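# Build a criss-cross stack from four wooden strips

## Task

Four loose wooden strips, all one colour, lie on the table between the two rows. Arrange them as a criss-cross stack: two strips lying flat on the table, parallel and next to each other with a space between them, and the remaining two lying flat on top, crossing both lower strips, with a space between those two as well. Nothing may end up off the table.

## Robot and tools

ROBOT. Two arms, left_arm and right_arm, each with six revolute joints and a parallel two-finger gripper. Their bases sit in the scene frame at left_arm (+0.001, +0.258, 0) m with quat_wxyz (+0.998, 0, 0, +0.063), and right_arm (-0.026, -0.284, 0) m with quat_wxyz (+1.000, 0, 0, +0.024). The names are labels only, not image sides.

SCENE FRAME. Origin on the table surface midway between the arms; +z up, +x out over the table, +y toward left_arm. Each gripper's fingers point along its own +z and open along its own y. The reported end_effector_position is the point between the finger pads, roughly 1 cm behind the tips; it can be somewhat wrong, more so when the arm is stretched far.

execute_actions. Argument "actions" is a list holding at most one item, optionally with "pictures" (boolean, default is pictures included).
- Empty list []: commands nothing, just reports the state.
- Action {"rows": [[...]], "steps": n}: n from 1 to 15 (15 if omitted), each step 1/30 s. Rows (1 to 15) are used one per step; when rows run out, the final row is held for the remaining steps.
- Wait {"steps": n}: no command, n up to 300; returns when n steps have elapsed since the previous result, and your thinking/writing time counts toward that.
Every row is one flat list of 14 numbers covering both arms, always all 14 even if one arm stays put: left_arm waist, shoulder, elbow, wrist pitch, wrist yaw, wrist roll, opening, then the same seven for right_arm. The six joint numbers are absolute target angles in radians (the same values the Joint positions line shows), not offsets. Stated ranges: waist -2.618 to 3.054, shoulder 0.000 to 3.142, elbow 0.000 to 3.142, wrist pitch -1.571 to 1.571, wrist yaw -1.571 to 1.571, wrist roll -2.094 to 2.094. Real ends may differ by up to 0.036 rad either way. A target more than 0.036 rad beyond a stated end, and also farther out than the joint currently is, gets the whole call refused (nothing is sent). Targets past the real end are clipped there, and the result may print "joint sent to its limit", possibly referring to an earlier action still running; its absence does not prove more travel exists. The opening is an absolute command on a -1 (closed) to +1 (fully open, 0.094 m pad gap) scale.

MOTION LIMITS. Each step the sent target is kept within a fixed distance of the measured angle: 0.202 rad waist, 0.258 shoulder, 0.238 elbow, 0.573 wrist pitch, 0.522 wrist yaw and roll. If the targets would move the gripper more than 70 mm from where it is, all joints are scaled back toward current angles. So large moves need several actions. Between calls the arms keep chasing the last row sent, and the simulation runs while you think; they quit chasing once everything has nearly stopped or any step is HELD, after which only a fresh action moves them further. Fingers already moving finish their motion.

RESULT LINES. The state line gives each gripper's position (m) and quat_wxyz in the scene frame, separated by |. Joint positions and Joint velocities list, per arm, the six joints (rad, rad/s) and then the pad gap (m, m/s). grip_measured is the measured opening on the command scale; each gripper's reading has its own fixed error of up to about 1 mm. "joint command not followed" means a clearance check altered or blocked some joint targets; the rest of the row, including the gripper, still ran. HELD marks steps where all or part of your row was not delivered. Joint torques follow Joint positions order without the gripper; they carry offsets, scale errors, friction effects and noise, and are nonzero even unloaded. MOTOR HOT appears from 75 °C; at 90 °C that arm halts for 10 s (OVER-TEMPERATURE FAULT), and at 100 °C it goes limp and drops. Holding loads for long, including while you think, heats motors.

GRIPPING. Away from the ends of the scale, the fingers go to where grip_measured would equal your command. To keep hold, command below the current grip_measured: about 0.03 below is firm, less is gentler. Pad force tops out near 50 to 62 N, lower on some grippers and on parts under about 2 mm thick; first contact can spike briefly.

zoom_image. {"camera": one of cam_high, cam_low, cam_left_wrist, cam_right_wrist, "region": [x0, y0, x1, y1]} in pixels of that camera's latest image, origin top-left, region at most 504 by 504. Image sizes: cam_high and cam_low 504x504, the wrist cameras 616x616. Images arrive in that order. It does not move anything.

read_manual. Optional "section" (only "licences"); returns URDF licence text, no motion.

finished_scene. {"scene": current scene number}. The result tells the next task if any. A reply without any tool call ends everything.

CAUTIONS. Don't let items leave the table. Avoid arm-to-arm collisions or pressing, which can end the scene. Avoid drops, slips, slamming and hard pushing. Occasional external tugs on held parts or nudges to loose ones can happen. Wrist cameras are mounted on the gripper and take up space near it. Move smoothly.

Each tool is called after "Request:" as name([rows], argument=value, ...), one row to a line, values as JSON.

## Session

Request:
execute_actions(actions=[])

Scene clock: 0.00 s of 5550.00 s.
left_arm: end_effector_position=(+0.4590, +0.3026, +0.1794) grip_measured=+1.000 end_effector_quat_wxyz=(+0.143, +0.381, +0.909, +0.095) | right_arm: end_effector_position=(+0.0818, -0.0254, +0.1593) grip_measured=+1.000 end_effector_quat_wxyz=(+0.408, -0.126, +0.832, +0.356)
Joint positions: left_arm=[-0.046  2.003  1.984 -1.209 -0.036  0.881  0.094] | right_arm=[ 1.496  0.733  0.387 -0.182  0.606  0.888  0.094]
Joint velocities: left_arm=[-0.007 -0.022  0.002  0.051  0.037 -0.022  0.   ] | right_arm=[ 0.017  0.012 -0.017  0.037  0.051 -0.007  0.   ]
Joint torques (N m, as the arm reports them, + toward a larger angle): no reading

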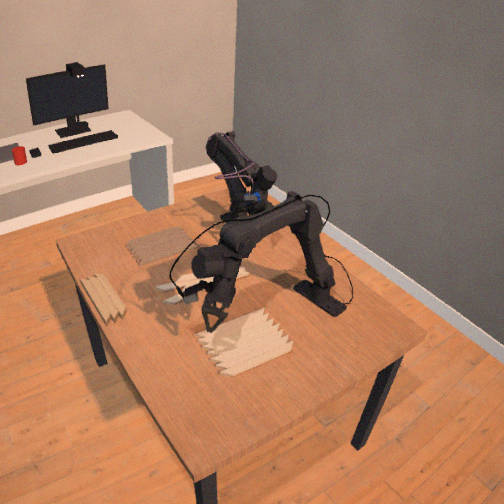

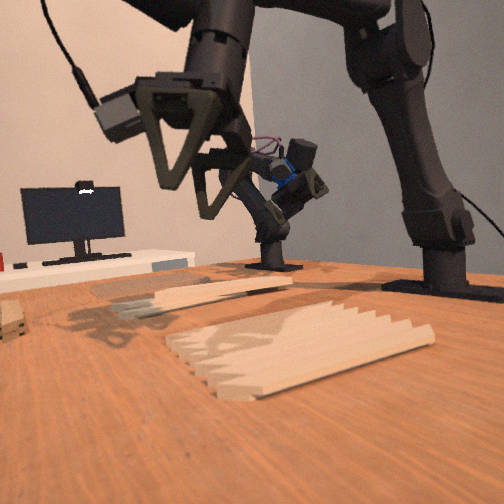

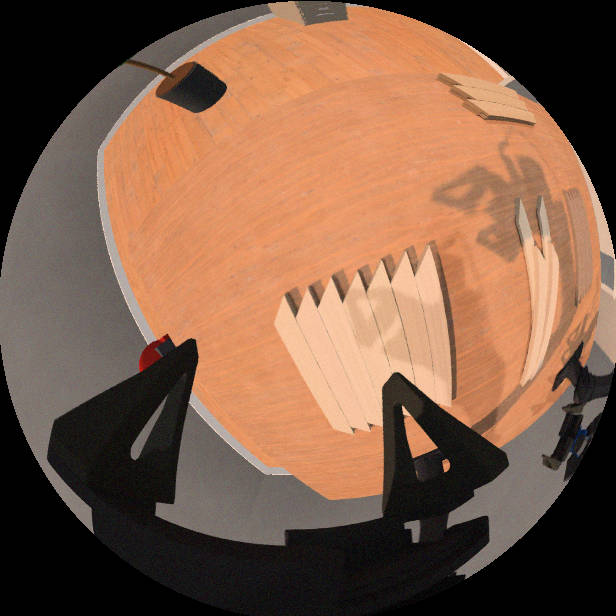

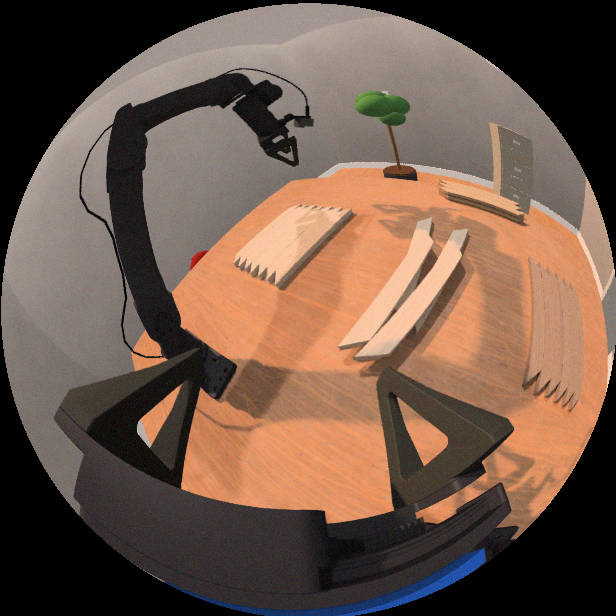

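Request:
execute_actions([
  {"rows":[[-0.1,1.9,1.8,-1.3,0,0,0,-0.2,0.73,0.5,0,0,0,1]]},
], pictures=false)

Request:
execute_actions([
  {"rows":[[-0.82,1.95,1.6,-1.2,0,-0.6,0,-0.2,0.73,0.5,0,0,0,1]]},
], pictures=false)

Request:
execute_actions([
  {"steps":15},
])

Scene clock: 3.13 s of 5550.00 s.
left_arm: end_effector_position=(+0.4033, +0.2697, +0.1516) grip_measured=+0.003 end_effector_quat_wxyz=(+0.082, +0.014, +0.997, +0.006) | right_arm: end_effector_position=(+0.2612, -0.1531, +0.2247) grip_measured=+1.000 end_effector_quat_wxyz=(+0.589, -0.148, +0.783, +0.136)
Joint positions: left_arm=[-0.103  1.924  1.805 -1.286 -0.006  0.051  0.047] | right_arm=[ 0.393  0.735  0.48  -0.018  0.026  0.048  0.094]
Joint velocities: left_arm=[ 0.012  0.002 -0.022 -0.081  0.037 -0.286 -0.001] | right_arm=[-2.166  0.007 -0.002  0.007 -0.11  -0.374  0.   ]
Joint torques (N m, as the arm reports them, + toward a larger angle): left_arm=[  0.16 -10.99   5.93   0.4    0.04  -0.1 ] | right_arm=[ 0.69 -0.42  7.02  1.74 -0.17 -0.07]
Steps of this call (steps 1 to 79: nothing new was sent; steps 80 to 94: all 15 steps of this action). Readings (joint positions):
80: left_arm=[-0.050 1.986 1.946 -1.193 -0.034 0.796] | right_arm=[1.456 0.733 0.395 -0.174 0.517 0.805]
81: left_arm=[-0.058 1.959 1.892 -1.200 -0.032 0.696] | right_arm=[1.383 0.735 0.411 -0.157 0.411 0.705]
83: left_arm=[-0.080 1.928 1.826 -1.251 -0.023 0.497] | right_arm=[1.233 0.735 0.448 -0.108 0.259 0.504]
87: left_arm=[-0.104 1.924 1.805 -1.285 -0.009 0.210] | right_arm=[0.929 0.735 0.480 -0.029 0.105 0.210]
94: the state above

Scene clock: 3.63 s of 5550.00 s.
left_arm: end_effector_position=(+0.2780, +0.0060, +0.0794) grip_measured=+0.003 end_effector_quat_wxyz=(-0.003, +0.092, +0.996, -0.006) | right_arm: end_effector_position=(+0.2862, -0.3325, +0.2249) grip_measured=+1.000 end_effector_quat_wxyz=(+0.602, +0.066, +0.794, -0.047)
Joint positions: left_arm=[-0.861  1.977  1.604 -1.196  0.014 -0.55   0.047] | right_arm=[-0.198  0.735  0.48  -0.018  0.011  0.007  0.094]
Joint velocities: left_arm=[-0.574  0.012 -0.012 -0.095  0.227 -0.286 -0.   ] | right_arm=[ 0.012  0.022  0.017  0.037 -0.022 -0.066  0.   ]
Joint torques (N m, as the arm reports them, + toward a larger angle): left_arm=[  5.25 -11.33   5.69   0.21  -0.43  -0.15] | right_arm=[-0.2  -0.43  7.04  1.75 -0.1  -0.04]
Steps of this call (steps 1 to 15: all 15 steps of this action). Readings (joint positions):
1: left_arm=[-0.116 1.920 1.780 -1.267 -0.013 -0.009] | right_arm=[0.316 0.735 0.480 -0.018 0.021 0.039]
2: left_arm=[-0.140 1.915 1.745 -1.250 -0.018 -0.080] | right_arm=[0.239 0.735 0.480 -0.018 0.018 0.032]
4: left_arm=[-0.224 1.923 1.678 -1.237 -0.019 -0.221] | right_arm=[0.085 0.735 0.480 -0.018 0.012 0.023]
8: left_arm=[-0.462 1.968 1.611 -1.221 -0.014 -0.420] | right_arm=[-0.173 0.735 0.480 -0.018 0.015 0.014]
15: the state above

Scene clock: 4.13 s of 5550.00 s.
left_arm: end_effector_position=(+0.2896, +0.0193, +0.0793) grip_measured=+0.003 end_effector_quat_wxyz=(-0.002, +0.051, +0.999, -0.004) | right_arm: end_effector_position=(+0.2863, -0.3320, +0.2249) grip_measured=+1.000 end_effector_quat_wxyz=(+0.603, +0.064, +0.794, -0.047)
Joint positions: left_arm=[-0.817  1.977  1.604 -1.196  0.008 -0.589  0.047] | right_arm=[-0.198  0.735  0.48  -0.018  0.008  0.006  0.094]
Joint velocities: left_arm=[-0.002  0.002 -0.012  0.007 -0.037 -0.022 -0.001] | right_arm=[ 0.012 -0.002  0.002 -0.022 -0.081 -0.037  0.   ]
Joint torques (N m, as the arm reports them, + toward a larger angle): left_arm=[ -0.27 -11.34   5.71   0.19  -0.08  -0.12] | right_arm=[-0.21 -0.41  7.03  1.74 -0.13 -0.05]
Steps of this call (steps 1 to 15: the robot went on to your last target). Readings (joint positions):
1: left_arm=[-0.872 1.977 1.604 -1.196 0.018 -0.557] | right_arm=[-0.198 0.735 0.480 -0.018 0.010 0.007]
2: left_arm=[-0.871 1.977 1.604 -1.196 0.020 -0.563] | right_arm=[-0.198 0.735 0.480 -0.018 0.010 0.007]
4: left_arm=[-0.851 1.977 1.604 -1.196 0.018 -0.573] | right_arm=[-0.198 0.735 0.480 -0.018 0.009 0.006]
8: left_arm=[-0.818 1.977 1.604 -1.196 0.009 -0.583] | right_arm=[-0.198 0.735 0.480 -0.018 0.008 0.006]
15: the state above

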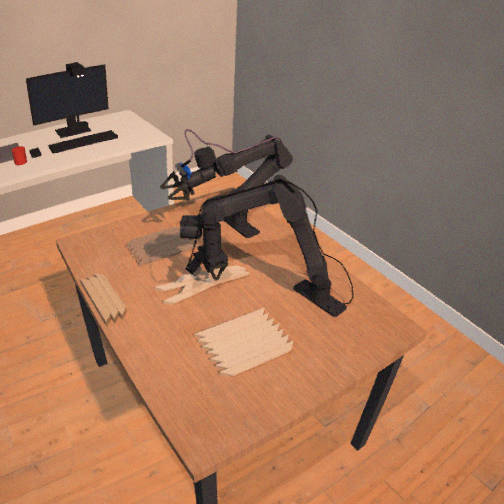

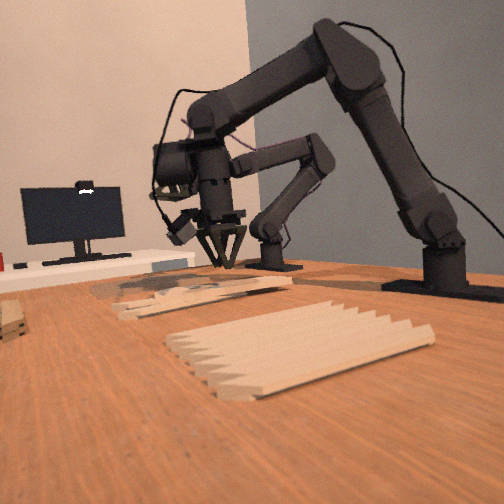

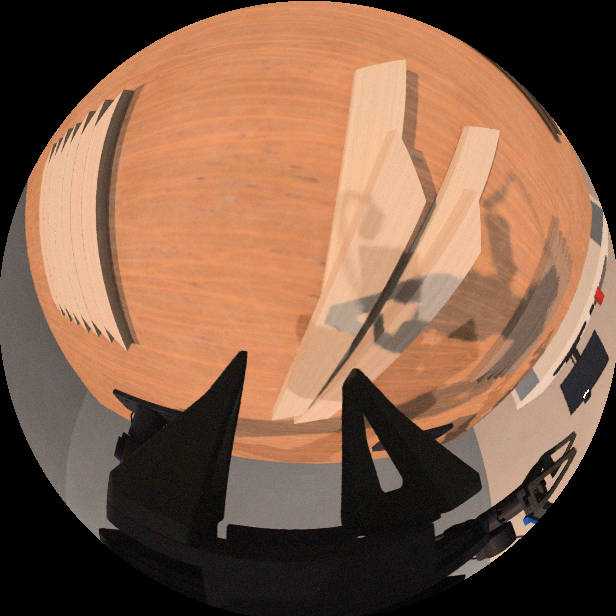

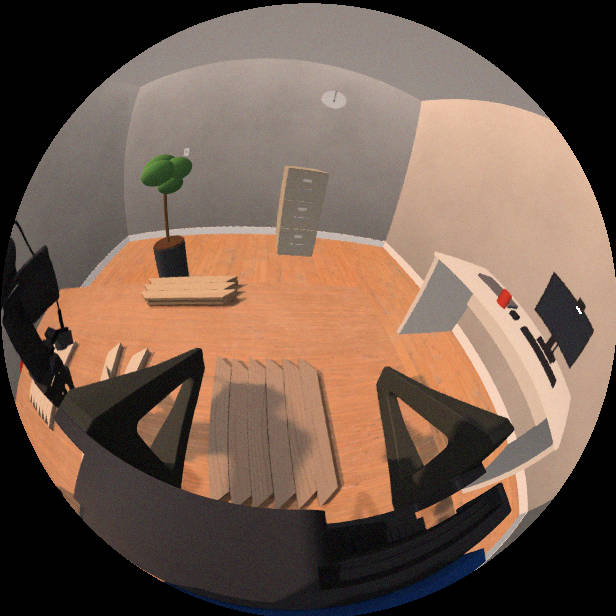

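Request:
execute_actions([
  {"rows":[[-0.865,2.085,1.66,-1.13,0,-0.44,-0.2,-0.2,0.73,0.5,0,0,0,1]]},
])

Scene clock: 8.33 s of 5550.00 s.
left_arm: end_effector_position=(+0.2908, -0.0063, +0.0436) grip_measured=-0.197 end_effector_quat_wxyz=(-0.013, +0.142, +0.990, +0.007) | right_arm: end_effector_position=(+0.2863, -0.3320, +0.2249) grip_measured=+1.000 end_effector_quat_wxyz=(+0.603, +0.064, +0.794, -0.047)
Joint positions: left_arm=[-0.867  2.101  1.644 -1.143  0.004 -0.454  0.038] | right_arm=[-0.198  0.735  0.48  -0.018  0.008  0.005  0.094]
Joint velocities: left_arm=[-0.007  0.007 -0.002  0.007  0.037  0.066  0.   ] | right_arm=[-0.007 -0.002  0.012 -0.081 -0.051  0.007  0.   ]
Joint torques (N m, as the arm reports them, + toward a larger angle): left_arm=[  0.09 -11.44   7.42   0.28  -0.04   0.13] | right_arm=[-0.2  -0.41  7.04  1.75 -0.11 -0.05]
Steps of this call (steps 1 to 15: the robot went on to your last target; steps 16 to 90: nothing new was sent; then 0.70 s passed at rest; steps 91 to 105: all 15 steps of this action). Readings (joint positions):
91: left_arm=[-0.821 1.989 1.614 -1.198 0.006 -0.568] | right_arm=[-0.198 0.735 0.480 -0.018 0.008 0.005]
92: left_arm=[-0.827 2.007 1.629 -1.191 0.004 -0.544] | right_arm=[-0.198 0.735 0.480 -0.018 0.008 0.005]
94: left_arm=[-0.846 2.050 1.644 -1.162 0.004 -0.510] | right_arm=[-0.198 0.735 0.480 -0.018 0.008 0.005]
98: left_arm=[-0.866 2.099 1.644 -1.147 0.004 -0.474] | right_arm=[-0.198 0.735 0.480 -0.018 0.008 0.005]
105: the state above

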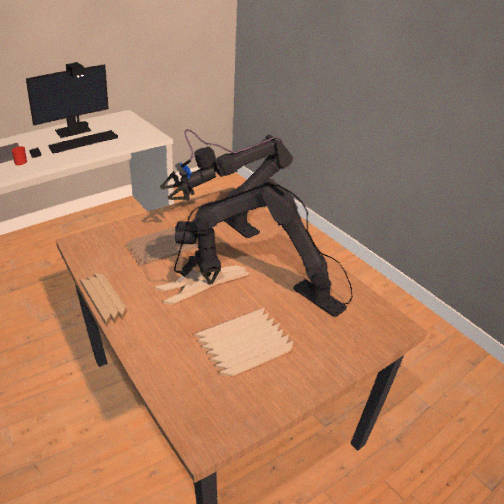

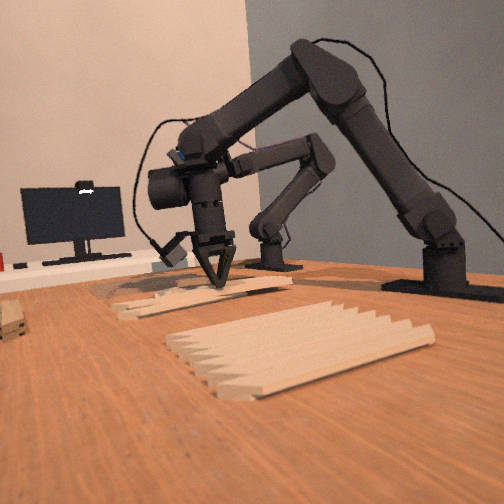

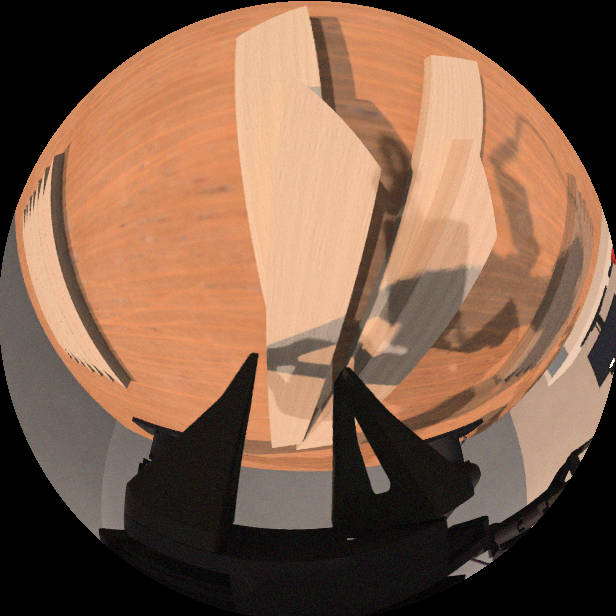

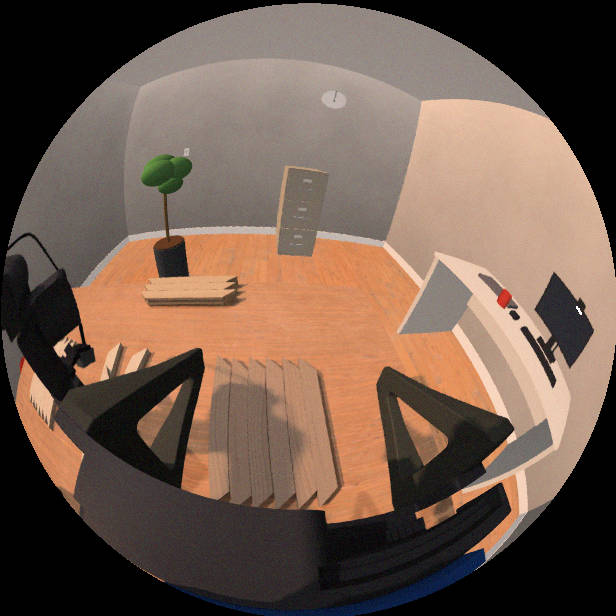

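Request:
execute_actions([
  {"rows":[[-0.865,2.11,1.597,-1.07,0,-0.5,-0.25,-0.2,0.73,0.5,0,0,0,1]]},
], pictures=false)

Request:
execute_actions([
  {"rows":[[-0.865,2.11,1.597,-1.07,0,-0.5,-0.46,-0.2,0.73,0.5,0,0,0,1]],"steps":8},
], pictures=false)

Request:
execute_actions([
  {"rows":[[-0.865,2.05,1.69,-1.2,0,-0.5,-0.46,-0.2,0.73,0.5,0,0,0,1]],"steps":12},
], pictures=false)

Request:
execute_actions([
  {"rows":[[-0.655,2.05,1.69,-1.2,0,-0.37,-0.46,-0.2,0.73,0.5,0,0,0,1]]},
])

Scene clock: 13.43 s of 5550.00 s.
left_arm: end_effector_position=(+0.2918, -0.0072, +0.0303) grip_measured=-0.247 end_effector_quat_wxyz=(-0.010, +0.126, +0.992, +0.004) | right_arm: end_effector_position=(+0.2863, -0.3319, +0.2249) grip_measured=+1.000 end_effector_quat_wxyz=(+0.603, +0.064, +0.794, -0.047)
Joint positions: left_arm=[-0.867  2.111  1.604 -1.085  0.004 -0.488  0.035] | right_arm=[-0.198  0.735  0.48  -0.018  0.008  0.005  0.094]
Joint velocities: left_arm=[-0.012  0.002 -0.002 -0.007  0.007 -0.037 -0.   ] | right_arm=[ 0.007  0.012 -0.007 -0.007 -0.037  0.022  0.   ]
Joint torques (N m, as the arm reports them, + toward a larger angle): left_arm=[  0.08 -10.38   5.26   0.33  -0.05  -0.12] | right_arm=[-0.21 -0.41  7.02  1.75 -0.12 -0.05]
Steps of this call (steps 1 to 15: the robot went on to your last target; steps 16 to 90: nothing new was sent; then 1.60 s passed at rest; steps 91 to 105: all 15 steps of this action). Readings (joint positions):
91: left_arm=[-0.867 2.101 1.637 -1.132 0.004 -0.456] | right_arm=[-0.198 0.735 0.480 -0.018 0.008 0.005]
92: left_arm=[-0.867 2.101 1.629 -1.120 0.004 -0.463] | right_arm=[-0.198 0.735 0.480 -0.018 0.008 0.005]
94: left_arm=[-0.867 2.105 1.613 -1.106 0.004 -0.473] | right_arm=[-0.198 0.735 0.480 -0.018 0.008 0.005]
98: left_arm=[-0.867 2.111 1.604 -1.096 0.004 -0.483] | right_arm=[-0.198 0.735 0.480 -0.018 0.008 0.005]
105: the state above

Scene clock: 13.70 s of 5550.00 s.
left_arm: end_effector_position=(+0.2922, -0.0075, +0.0303) grip_measured=-0.436 end_effector_quat_wxyz=(-0.009, +0.125, +0.992, +0.004) | right_arm: end_effector_position=(+0.2863, -0.3319, +0.2249) grip_measured=+1.000 end_effector_quat_wxyz=(+0.603, +0.064, +0.794, -0.047)
Joint positions: left_arm=[-0.867  2.111  1.604 -1.083  0.004 -0.49   0.026] | right_arm=[-0.198  0.735  0.48  -0.018  0.008  0.005  0.094]
Joint velocities: left_arm=[-0.002 -0.007 -0.012  0.051  0.007  0.066 -0.   ] | right_arm=[-0.002  0.007 -0.002 -0.007  0.022  0.051  0.   ]
Joint torques (N m, as the arm reports them, + toward a larger angle): left_arm=[  0.1  -10.36   5.31   0.33  -0.05  -0.13] | right_arm=[-0.2  -0.41  7.03  1.74 -0.11 -0.05]
Steps of this call (steps 1 to 8: all 8 steps of this action). Readings (joint positions):
1: left_arm=[-0.867 2.111 1.604 -1.085 0.004 -0.489] | right_arm=[-0.198 0.735 0.480 -0.018 0.008 0.005]
2: left_arm=[-0.867 2.111 1.604 -1.084 0.004 -0.490] | right_arm=[-0.198 0.735 0.480 -0.018 0.008 0.005]
4: left_arm=[-0.867 2.111 1.604 -1.083 0.004 -0.490] | right_arm=[-0.198 0.735 0.480 -0.018 0.008 0.005]
8: the state above

Scene clock: 14.10 s of 5550.00 s.
left_arm: end_effector_position=(+0.2931, -0.0083, +0.0661) grip_measured=-0.436 end_effector_quat_wxyz=(+0.002, +0.125, +0.992, -0.004) | right_arm: end_effector_position=(+0.2863, -0.3319, +0.2249) grip_measured=+1.000 end_effector_quat_wxyz=(+0.603, +0.064, +0.794, -0.047)
Joint positions: left_arm=[-0.867  2.061  1.673 -1.176  0.004 -0.49   0.026] | right_arm=[-0.198  0.735  0.48  -0.018  0.008  0.005  0.094]
Joint velocities: left_arm=[ 0.017 -0.012 -0.002 -0.095  0.037 -0.037  0.001] | right_arm=[-0.007  0.002 -0.007 -0.037 -0.007 -0.037  0.   ]
Joint torques (N m, as the arm reports them, + toward a larger angle): left_arm=[  0.11 -10.86   7.72   0.13  -0.04  -0.12] | right_arm=[-0.2  -0.42  7.03  1.74 -0.11 -0.05]
Steps of this call (steps 1 to 12: all 12 steps of this action). Readings (joint positions):
1: left_arm=[-0.867 2.109 1.615 -1.099 0.004 -0.490] | right_arm=[-0.198 0.735 0.480 -0.018 0.008 0.005]
2: left_arm=[-0.867 2.108 1.628 -1.120 0.004 -0.490] | right_arm=[-0.198 0.735 0.480 -0.018 0.008 0.005]
4: left_arm=[-0.867 2.093 1.652 -1.144 0.004 -0.490] | right_arm=[-0.198 0.735 0.480 -0.018 0.008 0.005]
8: left_arm=[-0.867 2.063 1.672 -1.164 0.004 -0.490] | right_arm=[-0.198 0.735 0.480 -0.018 0.008 0.005]
12: the state above

Scene clock: 14.60 s of 5550.00 s.
left_arm: end_effector_position=(+0.3419, +0.0617, +0.0661) grip_measured=-0.436 end_effector_quat_wxyz=(+0.001, +0.071, +0.997, +0.001) | right_arm: end_effector_position=(+0.2863, -0.3319, +0.2249) grip_measured=+1.000 end_effector_quat_wxyz=(+0.603, +0.064, +0.794, -0.047)
Joint positions: left_arm=[-0.653  2.061  1.673 -1.183 -0.003 -0.384  0.026] | right_arm=[-0.198  0.735  0.48  -0.018  0.008  0.005  0.094]
Joint velocities: left_arm=[-0.134  0.002  0.002 -0.051 -0.022  0.095 -0.   ] | right_arm=[ 0.007  0.007  0.017  0.066 -0.051  0.11   0.   ]
Joint torques (N m, as the arm reports them, + toward a larger angle): left_arm=[  0.3  -10.86   7.62   0.06  -0.05   0.11] | right_arm=[-0.19 -0.43  7.02  1.75 -0.12 -0.05]
Steps of this call (steps 1 to 15: all 15 steps of this action). Readings (joint positions):
1: left_arm=[-0.852 2.061 1.673 -1.178 0.013 -0.474] | right_arm=[-0.198 0.735 0.480 -0.018 0.008 0.005]
2: left_arm=[-0.824 2.061 1.673 -1.178 0.021 -0.456] | right_arm=[-0.198 0.735 0.480 -0.018 0.008 0.005]
4: left_arm=[-0.735 2.061 1.673 -1.178 0.021 -0.428] | right_arm=[-0.198 0.735 0.480 -0.018 0.008 0.005]
8: left_arm=[-0.615 2.061 1.673 -1.179 -0.005 -0.401] | right_arm=[-0.198 0.735 0.480 -0.018 0.008 0.005]
15: the state above

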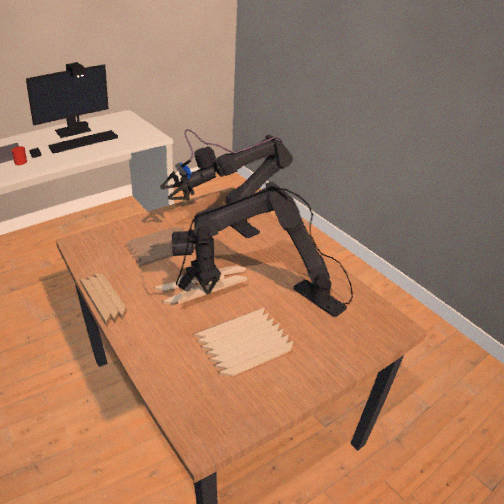

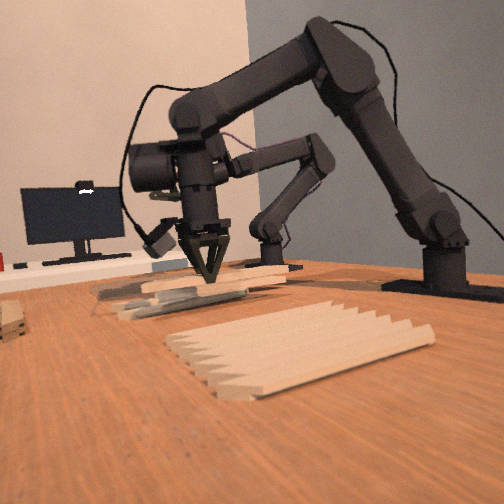

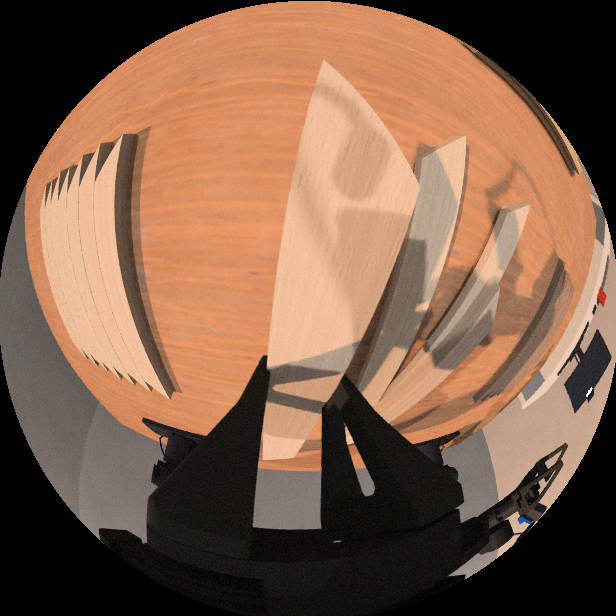

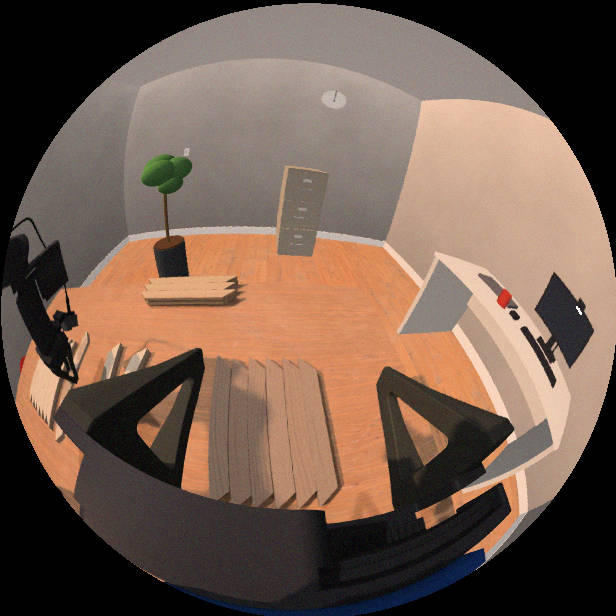

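Request:
execute_actions([
  {"rows":[[-0.62,2.122,1.56,-1.0,0,-0.37,-0.46,-0.2,0.73,0.5,0,0,0,1]]},
], pictures=false)

Request:
execute_actions([
  {"rows":[[-0.62,2.122,1.56,-1.0,0,-0.37,-0.1,-0.2,0.73,0.5,0,0,0,1]],"steps":8},
], pictures=false)

Request:
execute_actions([
  {"rows":[[-0.62,2.05,1.69,-1.2,0,-0.37,-0.1,-0.2,0.73,0.5,0,0,0,1]],"steps":10},
], pictures=false)

Request:
execute_actions([
  {"rows":[[-0.947,2.13,1.74,-1.15,0,-0.54,-0.1,-0.2,0.73,0.5,0,0,0,1]]},
])

Scene clock: 18.67 s of 5550.00 s.
left_arm: end_effector_position=(+0.3438, +0.0713, +0.0176) grip_measured=-0.441 end_effector_quat_wxyz=(-0.016, +0.060, +0.998, +0.004) | right_arm: end_effector_position=(+0.2863, -0.3319, +0.2249) grip_measured=+1.000 end_effector_quat_wxyz=(+0.603, +0.064, +0.794, -0.047)
Joint positions: left_arm=[-0.625  2.123  1.571 -1.05   0.007 -0.379  0.026] | right_arm=[-0.198  0.735  0.48  -0.018  0.008  0.005  0.094]
Joint velocities: left_arm=[-0.002  0.002 -0.007 -0.037 -0.051 -0.022 -0.   ] | right_arm=[ 0.002  0.017 -0.017 -0.007  0.022 -0.007  0.   ]
Joint torques (N m, as the arm reports them, + toward a larger angle): left_arm=[  0.29 -10.42   4.89   0.7   -0.08   0.1 ] | right_arm=[-0.2  -0.42  7.04  1.75 -0.11 -0.05]
Steps of this call (steps 1 to 45: the robot went on to your last target; steps 46 to 90: nothing new was sent; then 0.57 s passed at rest; steps 91 to 105: all 15 steps of this action). Readings (joint positions):
91: left_arm=[-0.648 2.074 1.654 -1.156 -0.003 -0.380] | right_arm=[-0.198 0.735 0.480 -0.018 0.008 0.005]
92: left_arm=[-0.644 2.074 1.630 -1.121 -0.002 -0.379] | right_arm=[-0.198 0.735 0.480 -0.018 0.008 0.005]
94: left_arm=[-0.635 2.096 1.591 -1.080 -0.000 -0.379] | right_arm=[-0.198 0.735 0.480 -0.018 0.008 0.005]
98: left_arm=[-0.625 2.123 1.571 -1.056 0.007 -0.379] | right_arm=[-0.198 0.735 0.480 -0.018 0.008 0.005]
105: the state above

Scene clock: 18.93 s of 5550.00 s.
left_arm: end_effector_position=(+0.3506, +0.0676, +0.0174) grip_measured=-0.103 end_effector_quat_wxyz=(-0.002, +0.060, +0.998, -0.003) | right_arm: end_effector_position=(+0.2863, -0.3319, +0.2249) grip_measured=+1.000 end_effector_quat_wxyz=(+0.603, +0.064, +0.794, -0.047)
Joint positions: left_arm=[-0.625  2.123  1.571 -1.019  0.007 -0.379  0.042] | right_arm=[-0.198  0.735  0.48  -0.018  0.008  0.005  0.094]
Joint velocities: left_arm=[-0.007  0.002 -0.002  0.007 -0.022 -0.051  0.   ] | right_arm=[-0.002  0.012 -0.022 -0.066  0.007 -0.007  0.   ]
Joint torques (N m, as the arm reports them, + toward a larger angle): left_arm=[  0.34 -10.47   4.92   0.36  -0.07   0.1 ] | right_arm=[-0.2  -0.42  7.05  1.74 -0.11 -0.06]
Steps of this call (steps 1 to 8: all 8 steps of this action). Readings (joint positions):
1: left_arm=[-0.625 2.123 1.571 -1.048 0.007 -0.379] | right_arm=[-0.198 0.735 0.480 -0.018 0.008 0.005]
2: left_arm=[-0.625 2.123 1.571 -1.041 0.007 -0.379] | right_arm=[-0.198 0.735 0.480 -0.018 0.008 0.005]
4: left_arm=[-0.625 2.123 1.571 -1.030 0.007 -0.379] | right_arm=[-0.198 0.735 0.480 -0.018 0.008 0.005]
8: the state above

Scene clock: 19.27 s of 5550.00 s.
left_arm: end_effector_position=(+0.3529, +0.0664, +0.0716) grip_measured=-0.103 end_effector_quat_wxyz=(+0.015, +0.060, +0.998, -0.011) | right_arm: end_effector_position=(+0.2863, -0.3319, +0.2249) grip_measured=+1.000 end_effector_quat_wxyz=(+0.603, +0.064, +0.794, -0.047)
Joint positions: left_arm=[-0.625  2.05   1.678 -1.162  0.007 -0.379  0.042] | right_arm=[-0.198  0.735  0.48  -0.018  0.008  0.005  0.094]
Joint velocities: left_arm=[-0.002 -0.017  0.002 -0.125 -0.007  0.007 -0.001] | right_arm=[-0.017  0.012 -0.012  0.022  0.022  0.051  0.   ]
Joint torques (N m, as the arm reports them, + toward a larger angle): left_arm=[  0.33 -10.12   7.26   0.13  -0.07   0.1 ] | right_arm=[-0.2  -0.41  7.03  1.74 -0.11 -0.05]
Steps of this call (steps 1 to 10: all 10 steps of this action). Readings (joint positions):
1: left_arm=[-0.625 2.122 1.588 -1.047 0.007 -0.379] | right_arm=[-0.198 0.735 0.480 -0.018 0.008 0.005]
2: left_arm=[-0.625 2.121 1.610 -1.081 0.007 -0.379] | right_arm=[-0.198 0.735 0.480 -0.018 0.008 0.005]
4: left_arm=[-0.625 2.099 1.647 -1.119 0.007 -0.379] | right_arm=[-0.198 0.735 0.480 -0.018 0.008 0.005]
8: left_arm=[-0.625 2.053 1.677 -1.152 0.007 -0.379] | right_arm=[-0.198 0.735 0.480 -0.018 0.008 0.005]
10: the state above

Scene clock: 19.77 s of 5550.00 s.
left_arm: end_effector_position=(+0.2746, -0.0476, +0.0460) grip_measured=-0.103 end_effector_quat_wxyz=(-0.004, +0.157, +0.988, -0.005) | right_arm: end_effector_position=(+0.2863, -0.3319, +0.2249) grip_measured=+1.000 end_effector_quat_wxyz=(+0.603, +0.064, +0.794, -0.047)
Joint positions: left_arm=[-0.964  2.141  1.716 -1.146  0.014 -0.522  0.042] | right_arm=[-0.198  0.735  0.48  -0.018  0.008  0.005  0.094]
Joint velocities: left_arm=[ 0.305 -0.027  0.007 -0.066 -0.081 -0.051 -0.   ] | right_arm=[-0.002 -0.007  0.002  0.007 -0.022 -0.022  0.   ]
Joint torques (N m, as the arm reports them, + toward a larger angle): left_arm=[ -0.13 -11.46   8.26   0.18  -0.06  -0.12] | right_arm=[-0.21 -0.4   7.04  1.74 -0.11 -0.05]
Steps of this call (steps 1 to 15: all 15 steps of this action). Readings (joint positions):
1: left_arm=[-0.639 2.058 1.685 -1.168 -0.001 -0.400] | right_arm=[-0.198 0.735 0.480 -0.018 0.008 0.005]
2: left_arm=[-0.666 2.071 1.697 -1.168 -0.009 -0.422] | right_arm=[-0.198 0.735 0.480 -0.018 0.008 0.005]
4: left_arm=[-0.754 2.100 1.712 -1.157 -0.012 -0.455] | right_arm=[-0.198 0.735 0.480 -0.018 0.008 0.005]
8: left_arm=[-0.952 2.138 1.716 -1.146 0.002 -0.497] | right_arm=[-0.198 0.735 0.480 -0.018 0.008 0.005]
15: the state above

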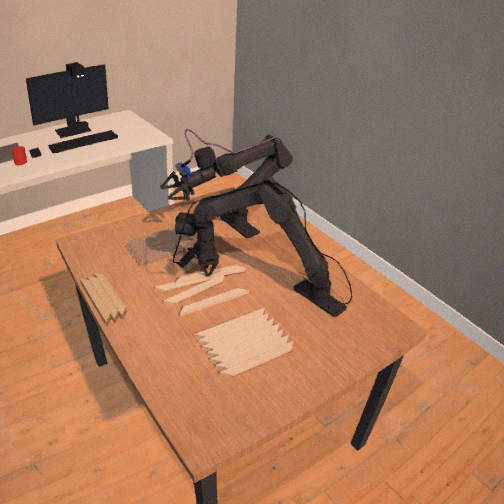

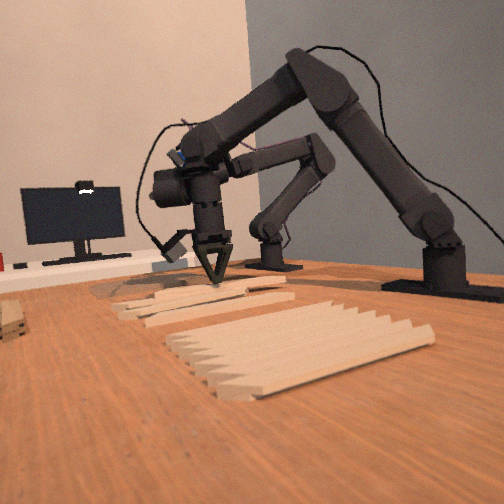

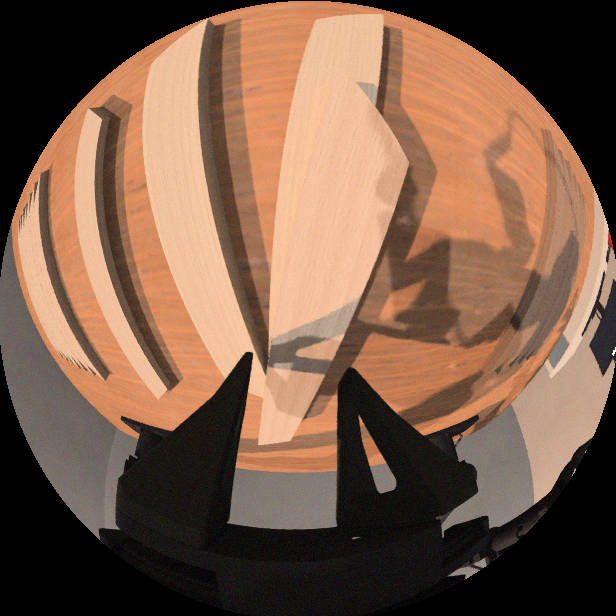

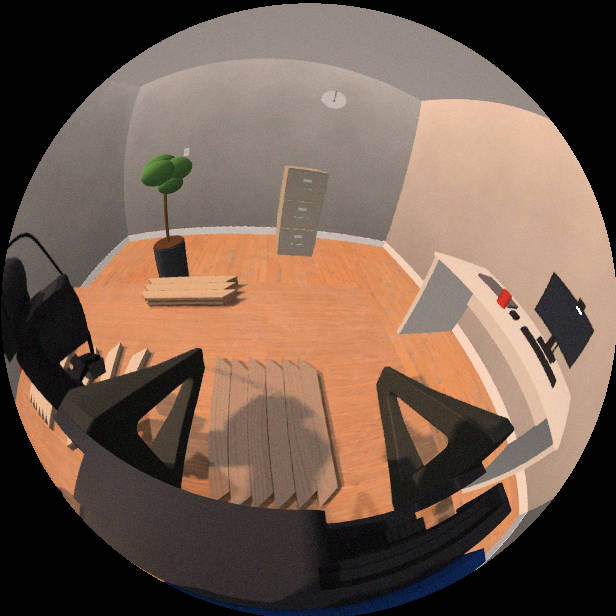

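Request:
execute_actions([
  {"rows":[[-0.97,2.13,1.72,-1.14,0,-0.47,-0.1,-0.2,0.73,0.5,0,0,0,1]],"steps":8},
], pictures=false)

Request:
execute_actions([
  {"rows":[[-0.97,2.16,1.675,-1.08,0,-0.47,-0.1,-0.2,0.73,0.5,0,0,0,1]],"steps":12},
], pictures=false)

Request:
execute_actions([
  {"rows":[[-0.97,2.16,1.675,-1.08,0,-0.47,-0.46,-0.2,0.73,0.5,0,0,0,1]],"steps":10},
], pictures=false)

Request:
execute_actions([
  {"rows":[[-0.97,2.1,1.77,-1.23,0,-0.47,-0.46,-0.2,0.73,0.5,0,0,0,1]],"steps":12},
], pictures=false)

Request:
execute_actions([
  {"rows":[[-0.637,2.25,2.0,-1.3,0,1.16,-0.46,-0.2,0.73,0.5,0,0,0,1]]},
], pictures=false)

Request:
execute_actions([
  {"steps":15},
])

Scene clock: 28.33 s of 5550.00 s.
left_arm: end_effector_position=(+0.2748, -0.0474, +0.0460) grip_measured=-0.103 end_effector_quat_wxyz=(-0.002, +0.175, +0.985, -0.003) | right_arm: end_effector_position=(+0.2863, -0.3319, +0.2249) grip_measured=+1.000 end_effector_quat_wxyz=(+0.603, +0.064, +0.794, -0.047)
Joint positions: left_arm=[-0.966  2.141  1.716 -1.146  0.006 -0.488  0.042] | right_arm=[-0.198  0.735  0.48  -0.018  0.008  0.005  0.094]
Joint velocities: left_arm=[-0.042 -0.007 -0.012 -0.037 -0.007  0.066 -0.001] | right_arm=[ 0.007  0.022 -0.007  0.022  0.007 -0.007  0.   ]
Joint torques (N m, as the arm reports them, + toward a larger angle): left_arm=[ -0.16 -11.46   6.42   0.29  -0.07   0.11] | right_arm=[-0.2  -0.41  7.04  1.74 -0.11 -0.05]
Steps of this call (steps 1 to 30: the robot went on to your last target; steps 31 to 90: nothing new was sent; then 5.30 s passed at rest; steps 91 to 98: all 8 steps of this action). Readings (joint positions):
91: left_arm=[-0.944 2.141 1.716 -1.146 0.007 -0.522] | right_arm=[-0.198 0.735 0.480 -0.018 0.008 0.005]
92: left_arm=[-0.947 2.141 1.716 -1.146 0.006 -0.514] | right_arm=[-0.198 0.735 0.480 -0.018 0.008 0.005]
94: left_arm=[-0.956 2.141 1.716 -1.146 0.006 -0.501] | right_arm=[-0.198 0.735 0.480 -0.018 0.008 0.005]
98: the state above

Scene clock: 28.73 s of 5550.00 s.
left_arm: end_effector_position=(+0.2748, -0.0476, +0.0299) grip_measured=-0.103 end_effector_quat_wxyz=(-0.004, +0.179, +0.984, -0.001) | right_arm: end_effector_position=(+0.2863, -0.3319, +0.2249) grip_measured=+1.000 end_effector_quat_wxyz=(+0.603, +0.064, +0.794, -0.047)
Joint positions: left_arm=[-0.967  2.161  1.682 -1.098  0.006 -0.48   0.042] | right_arm=[-0.198  0.735  0.48  -0.018  0.008  0.005  0.094]
Joint velocities: left_arm=[ 0.007 -0.007 -0.002  0.022  0.081  0.007  0.   ] | right_arm=[ 0.002 -0.007 -0.002  0.007 -0.022 -0.037  0.   ]
Joint torques (N m, as the arm reports them, + toward a larger angle): left_arm=[ -0.22 -10.84   5.32   0.34  -0.06   0.12] | right_arm=[-0.2  -0.42  7.03  1.75 -0.11 -0.05]
Steps of this call (steps 1 to 12: all 12 steps of this action). Readings (joint positions):
1: left_arm=[-0.967 2.142 1.710 -1.137 0.006 -0.487] | right_arm=[-0.198 0.735 0.480 -0.018 0.008 0.005]
2: left_arm=[-0.967 2.142 1.704 -1.127 0.006 -0.485] | right_arm=[-0.198 0.735 0.480 -0.018 0.008 0.005]
4: left_arm=[-0.967 2.148 1.692 -1.114 0.006 -0.483] | right_arm=[-0.198 0.735 0.480 -0.018 0.008 0.005]
8: left_arm=[-0.967 2.160 1.683 -1.103 0.006 -0.482] | right_arm=[-0.198 0.735 0.480 -0.018 0.008 0.005]
12: the state above

Scene clock: 29.07 s of 5550.00 s.
left_arm: end_effector_position=(+0.2754, -0.0478, +0.0299) grip_measured=-0.438 end_effector_quat_wxyz=(-0.003, +0.179, +0.984, -0.001) | right_arm: end_effector_position=(+0.2863, -0.3319, +0.2249) grip_measured=+1.000 end_effector_quat_wxyz=(+0.603, +0.064, +0.794, -0.047)
Joint positions: left_arm=[-0.967  2.161  1.682 -1.095  0.004 -0.48   0.026] | right_arm=[-0.198  0.735  0.48  -0.018  0.008  0.005  0.094]
Joint velocities: left_arm=[-0.017 -0.007  0.002 -0.007  0.007 -0.081 -0.   ] | right_arm=[ 0.007 -0.017 -0.007  0.007  0.037  0.022  0.   ]
Joint torques (N m, as the arm reports them, + toward a larger angle): left_arm=[ -0.24 -10.81   5.38   0.4   -0.04   0.1 ] | right_arm=[-0.21 -0.42  7.02  1.74 -0.11 -0.05]
Steps of this call (steps 1 to 10: all 10 steps of this action). Readings (joint positions):
1: left_arm=[-0.967 2.161 1.682 -1.096 0.006 -0.480] | right_arm=[-0.198 0.735 0.480 -0.018 0.008 0.005]
2: left_arm=[-0.967 2.161 1.682 -1.096 0.005 -0.480] | right_arm=[-0.198 0.735 0.480 -0.018 0.008 0.005]
4: left_arm=[-0.967 2.161 1.682 -1.095 0.004 -0.480] | right_arm=[-0.198 0.735 0.480 -0.018 0.008 0.005]
8: left_arm=[-0.967 2.161 1.682 -1.095 0.004 -0.480] | right_arm=[-0.198 0.735 0.480 -0.018 0.008 0.005]
10: the state above

Scene clock: 29.47 s of 5550.00 s.
left_arm: end_effector_position=(+0.2735, -0.0457, +0.0673) grip_measured=-0.438 end_effector_quat_wxyz=(+0.002, +0.179, +0.984, -0.004) | right_arm: end_effector_position=(+0.2863, -0.3319, +0.2249) grip_measured=+1.000 end_effector_quat_wxyz=(+0.603, +0.064, +0.794, -0.047)
Joint positions: left_arm=[-0.967  2.11   1.753 -1.205  0.004 -0.48   0.026] | right_arm=[-0.198  0.735  0.48  -0.018  0.008  0.005  0.094]
Joint velocities: left_arm=[-0.002 -0.007  0.007 -0.125  0.007 -0.007  0.   ] | right_arm=[ 0.007 -0.012  0.002 -0.037 -0.022 -0.007  0.   ]
Joint torques (N m, as the arm reports them, + toward a larger angle): left_arm=[ -0.26 -11.27   7.71   0.13  -0.05   0.11] | right_arm=[-0.2  -0.41  7.05  1.74 -0.11 -0.05]
Steps of this call (steps 1 to 12: all 12 steps of this action). Readings (joint positions):
1: left_arm=[-0.967 2.160 1.694 -1.114 0.004 -0.480] | right_arm=[-0.198 0.735 0.480 -0.018 0.008 0.005]
2: left_arm=[-0.967 2.159 1.708 -1.137 0.004 -0.480] | right_arm=[-0.198 0.735 0.480 -0.018 0.008 0.005]
4: left_arm=[-0.967 2.143 1.732 -1.166 0.004 -0.480] | right_arm=[-0.198 0.735 0.480 -0.018 0.008 0.005]
8: left_arm=[-0.967 2.113 1.752 -1.191 0.004 -0.480] | right_arm=[-0.198 0.735 0.480 -0.018 0.008 0.005]
12: the state above

Scene clock: 29.97 s of 5550.00 s.
left_arm: end_effector_position=(+0.3950, +0.0587, +0.0633) grip_measured=-0.438 end_effector_quat_wxyz=(+0.004, +0.613, +0.790, +0.008) | right_arm: end_effector_position=(+0.2863, -0.3319, +0.2249) grip_measured=+1.000 end_effector_quat_wxyz=(+0.603, +0.064, +0.794, -0.047)
Joint positions: left_arm=[-0.603  2.258  1.973 -1.277 -0.014  0.843  0.026] | right_arm=[-0.198  0.735  0.48  -0.018  0.008  0.005  0.094]
Joint velocities: left_arm=[-0.374 -0.017 -0.007 -0.081 -0.081  2.088 -0.001] | right_arm=[ 0.007 -0.012 -0.007 -0.051  0.066 -0.007  0.   ]
Joint torques (N m, as the arm reports them, + toward a larger angle): left_arm=[ -0.9  -12.15   8.57   0.11   0.11   0.05] | right_arm=[-0.2  -0.42  7.04  1.74 -0.11 -0.05]
Steps of this call (steps 1 to 15: all 15 steps of this action). Readings (joint positions):
1: left_arm=[-0.953 2.129 1.789 -1.238 0.011 -0.415] | right_arm=[-0.198 0.735 0.480 -0.018 0.008 0.005]
2: left_arm=[-0.931 2.159 1.844 -1.260 0.019 -0.339] | right_arm=[-0.198 0.735 0.480 -0.018 0.008 0.005]
4: left_arm=[-0.856 2.208 1.923 -1.254 0.022 -0.185] | right_arm=[-0.198 0.735 0.480 -0.018 0.008 0.005]
8: left_arm=[-0.665 2.251 1.971 -1.252 0.012 0.176] | right_arm=[-0.198 0.735 0.480 -0.018 0.008 0.005]
15: the state above

Scene clock: 30.47 s of 5550.00 s.
left_arm: end_effector_position=(+0.3842, +0.0425, +0.0632) grip_measured=-0.438 end_effector_quat_wxyz=(+0.000, +0.737, +0.676, +0.002) | right_arm: end_effector_position=(+0.2863, -0.3319, +0.2249) grip_measured=+1.000 end_effector_quat_wxyz=(+0.603, +0.064, +0.794, -0.047)
Joint positions: left_arm=[-0.643  2.258  1.973 -1.284 -0.004  1.14   0.026] | right_arm=[-0.198  0.735  0.48  -0.018  0.008  0.005  0.094]
Joint velocities: left_arm=[-0.012 -0.002 -0.002 -0.007 -0.007  0.066  0.001] | right_arm=[-0.002 -0.002 -0.002  0.037 -0.022 -0.022  0.   ]
Joint torques (N m, as the arm reports them, + toward a larger angle): left_arm=[  0.38 -12.09   8.55   0.06   0.04   0.1 ] | right_arm=[-0.21 -0.42  7.02  1.74 -0.11 -0.05]
Steps of this call (steps 1 to 15: the robot went on to your last target). Readings (joint positions):
1: left_arm=[-0.615 2.258 1.973 -1.279 -0.012 0.905] | right_arm=[-0.198 0.735 0.480 -0.018 0.008 0.005]
2: left_arm=[-0.626 2.258 1.973 -1.280 -0.011 0.955] | right_arm=[-0.198 0.735 0.480 -0.018 0.008 0.005]
4: left_arm=[-0.641 2.258 1.973 -1.282 -0.007 1.026] | right_arm=[-0.198 0.735 0.480 -0.018 0.008 0.005]
8: left_arm=[-0.644 2.258 1.973 -1.284 -0.004 1.100] | right_arm=[-0.198 0.735 0.480 -0.018 0.008 0.005]
15: the state above

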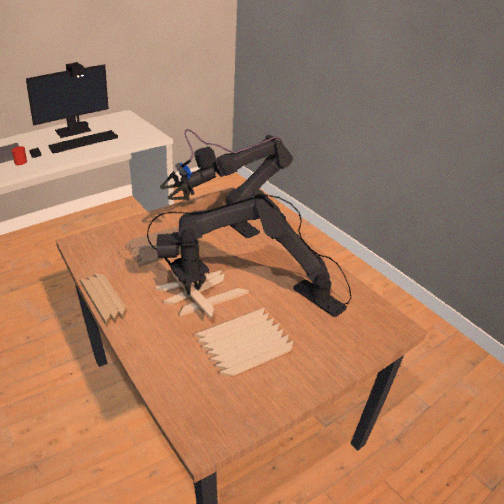

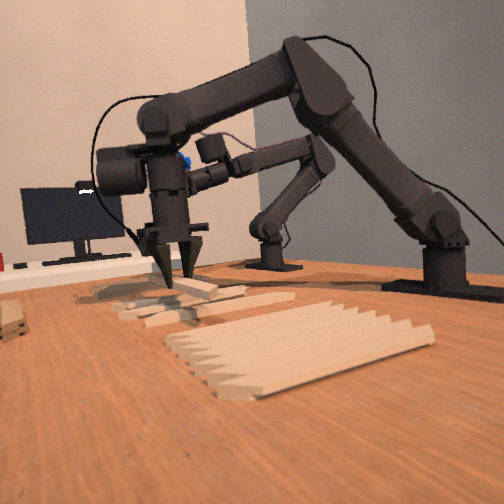

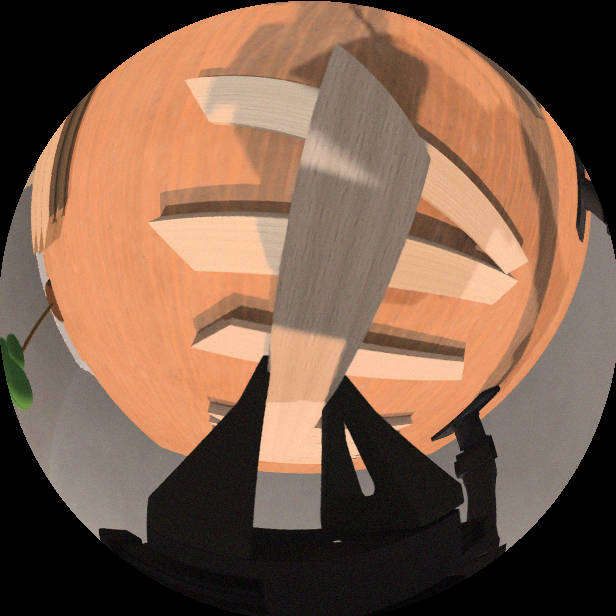

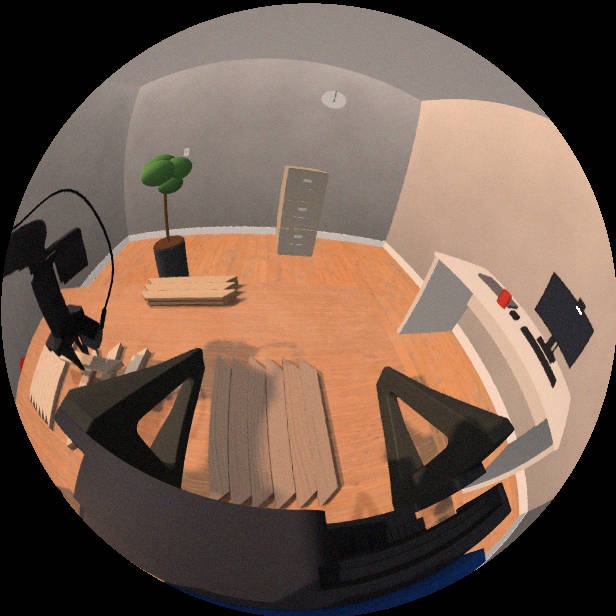

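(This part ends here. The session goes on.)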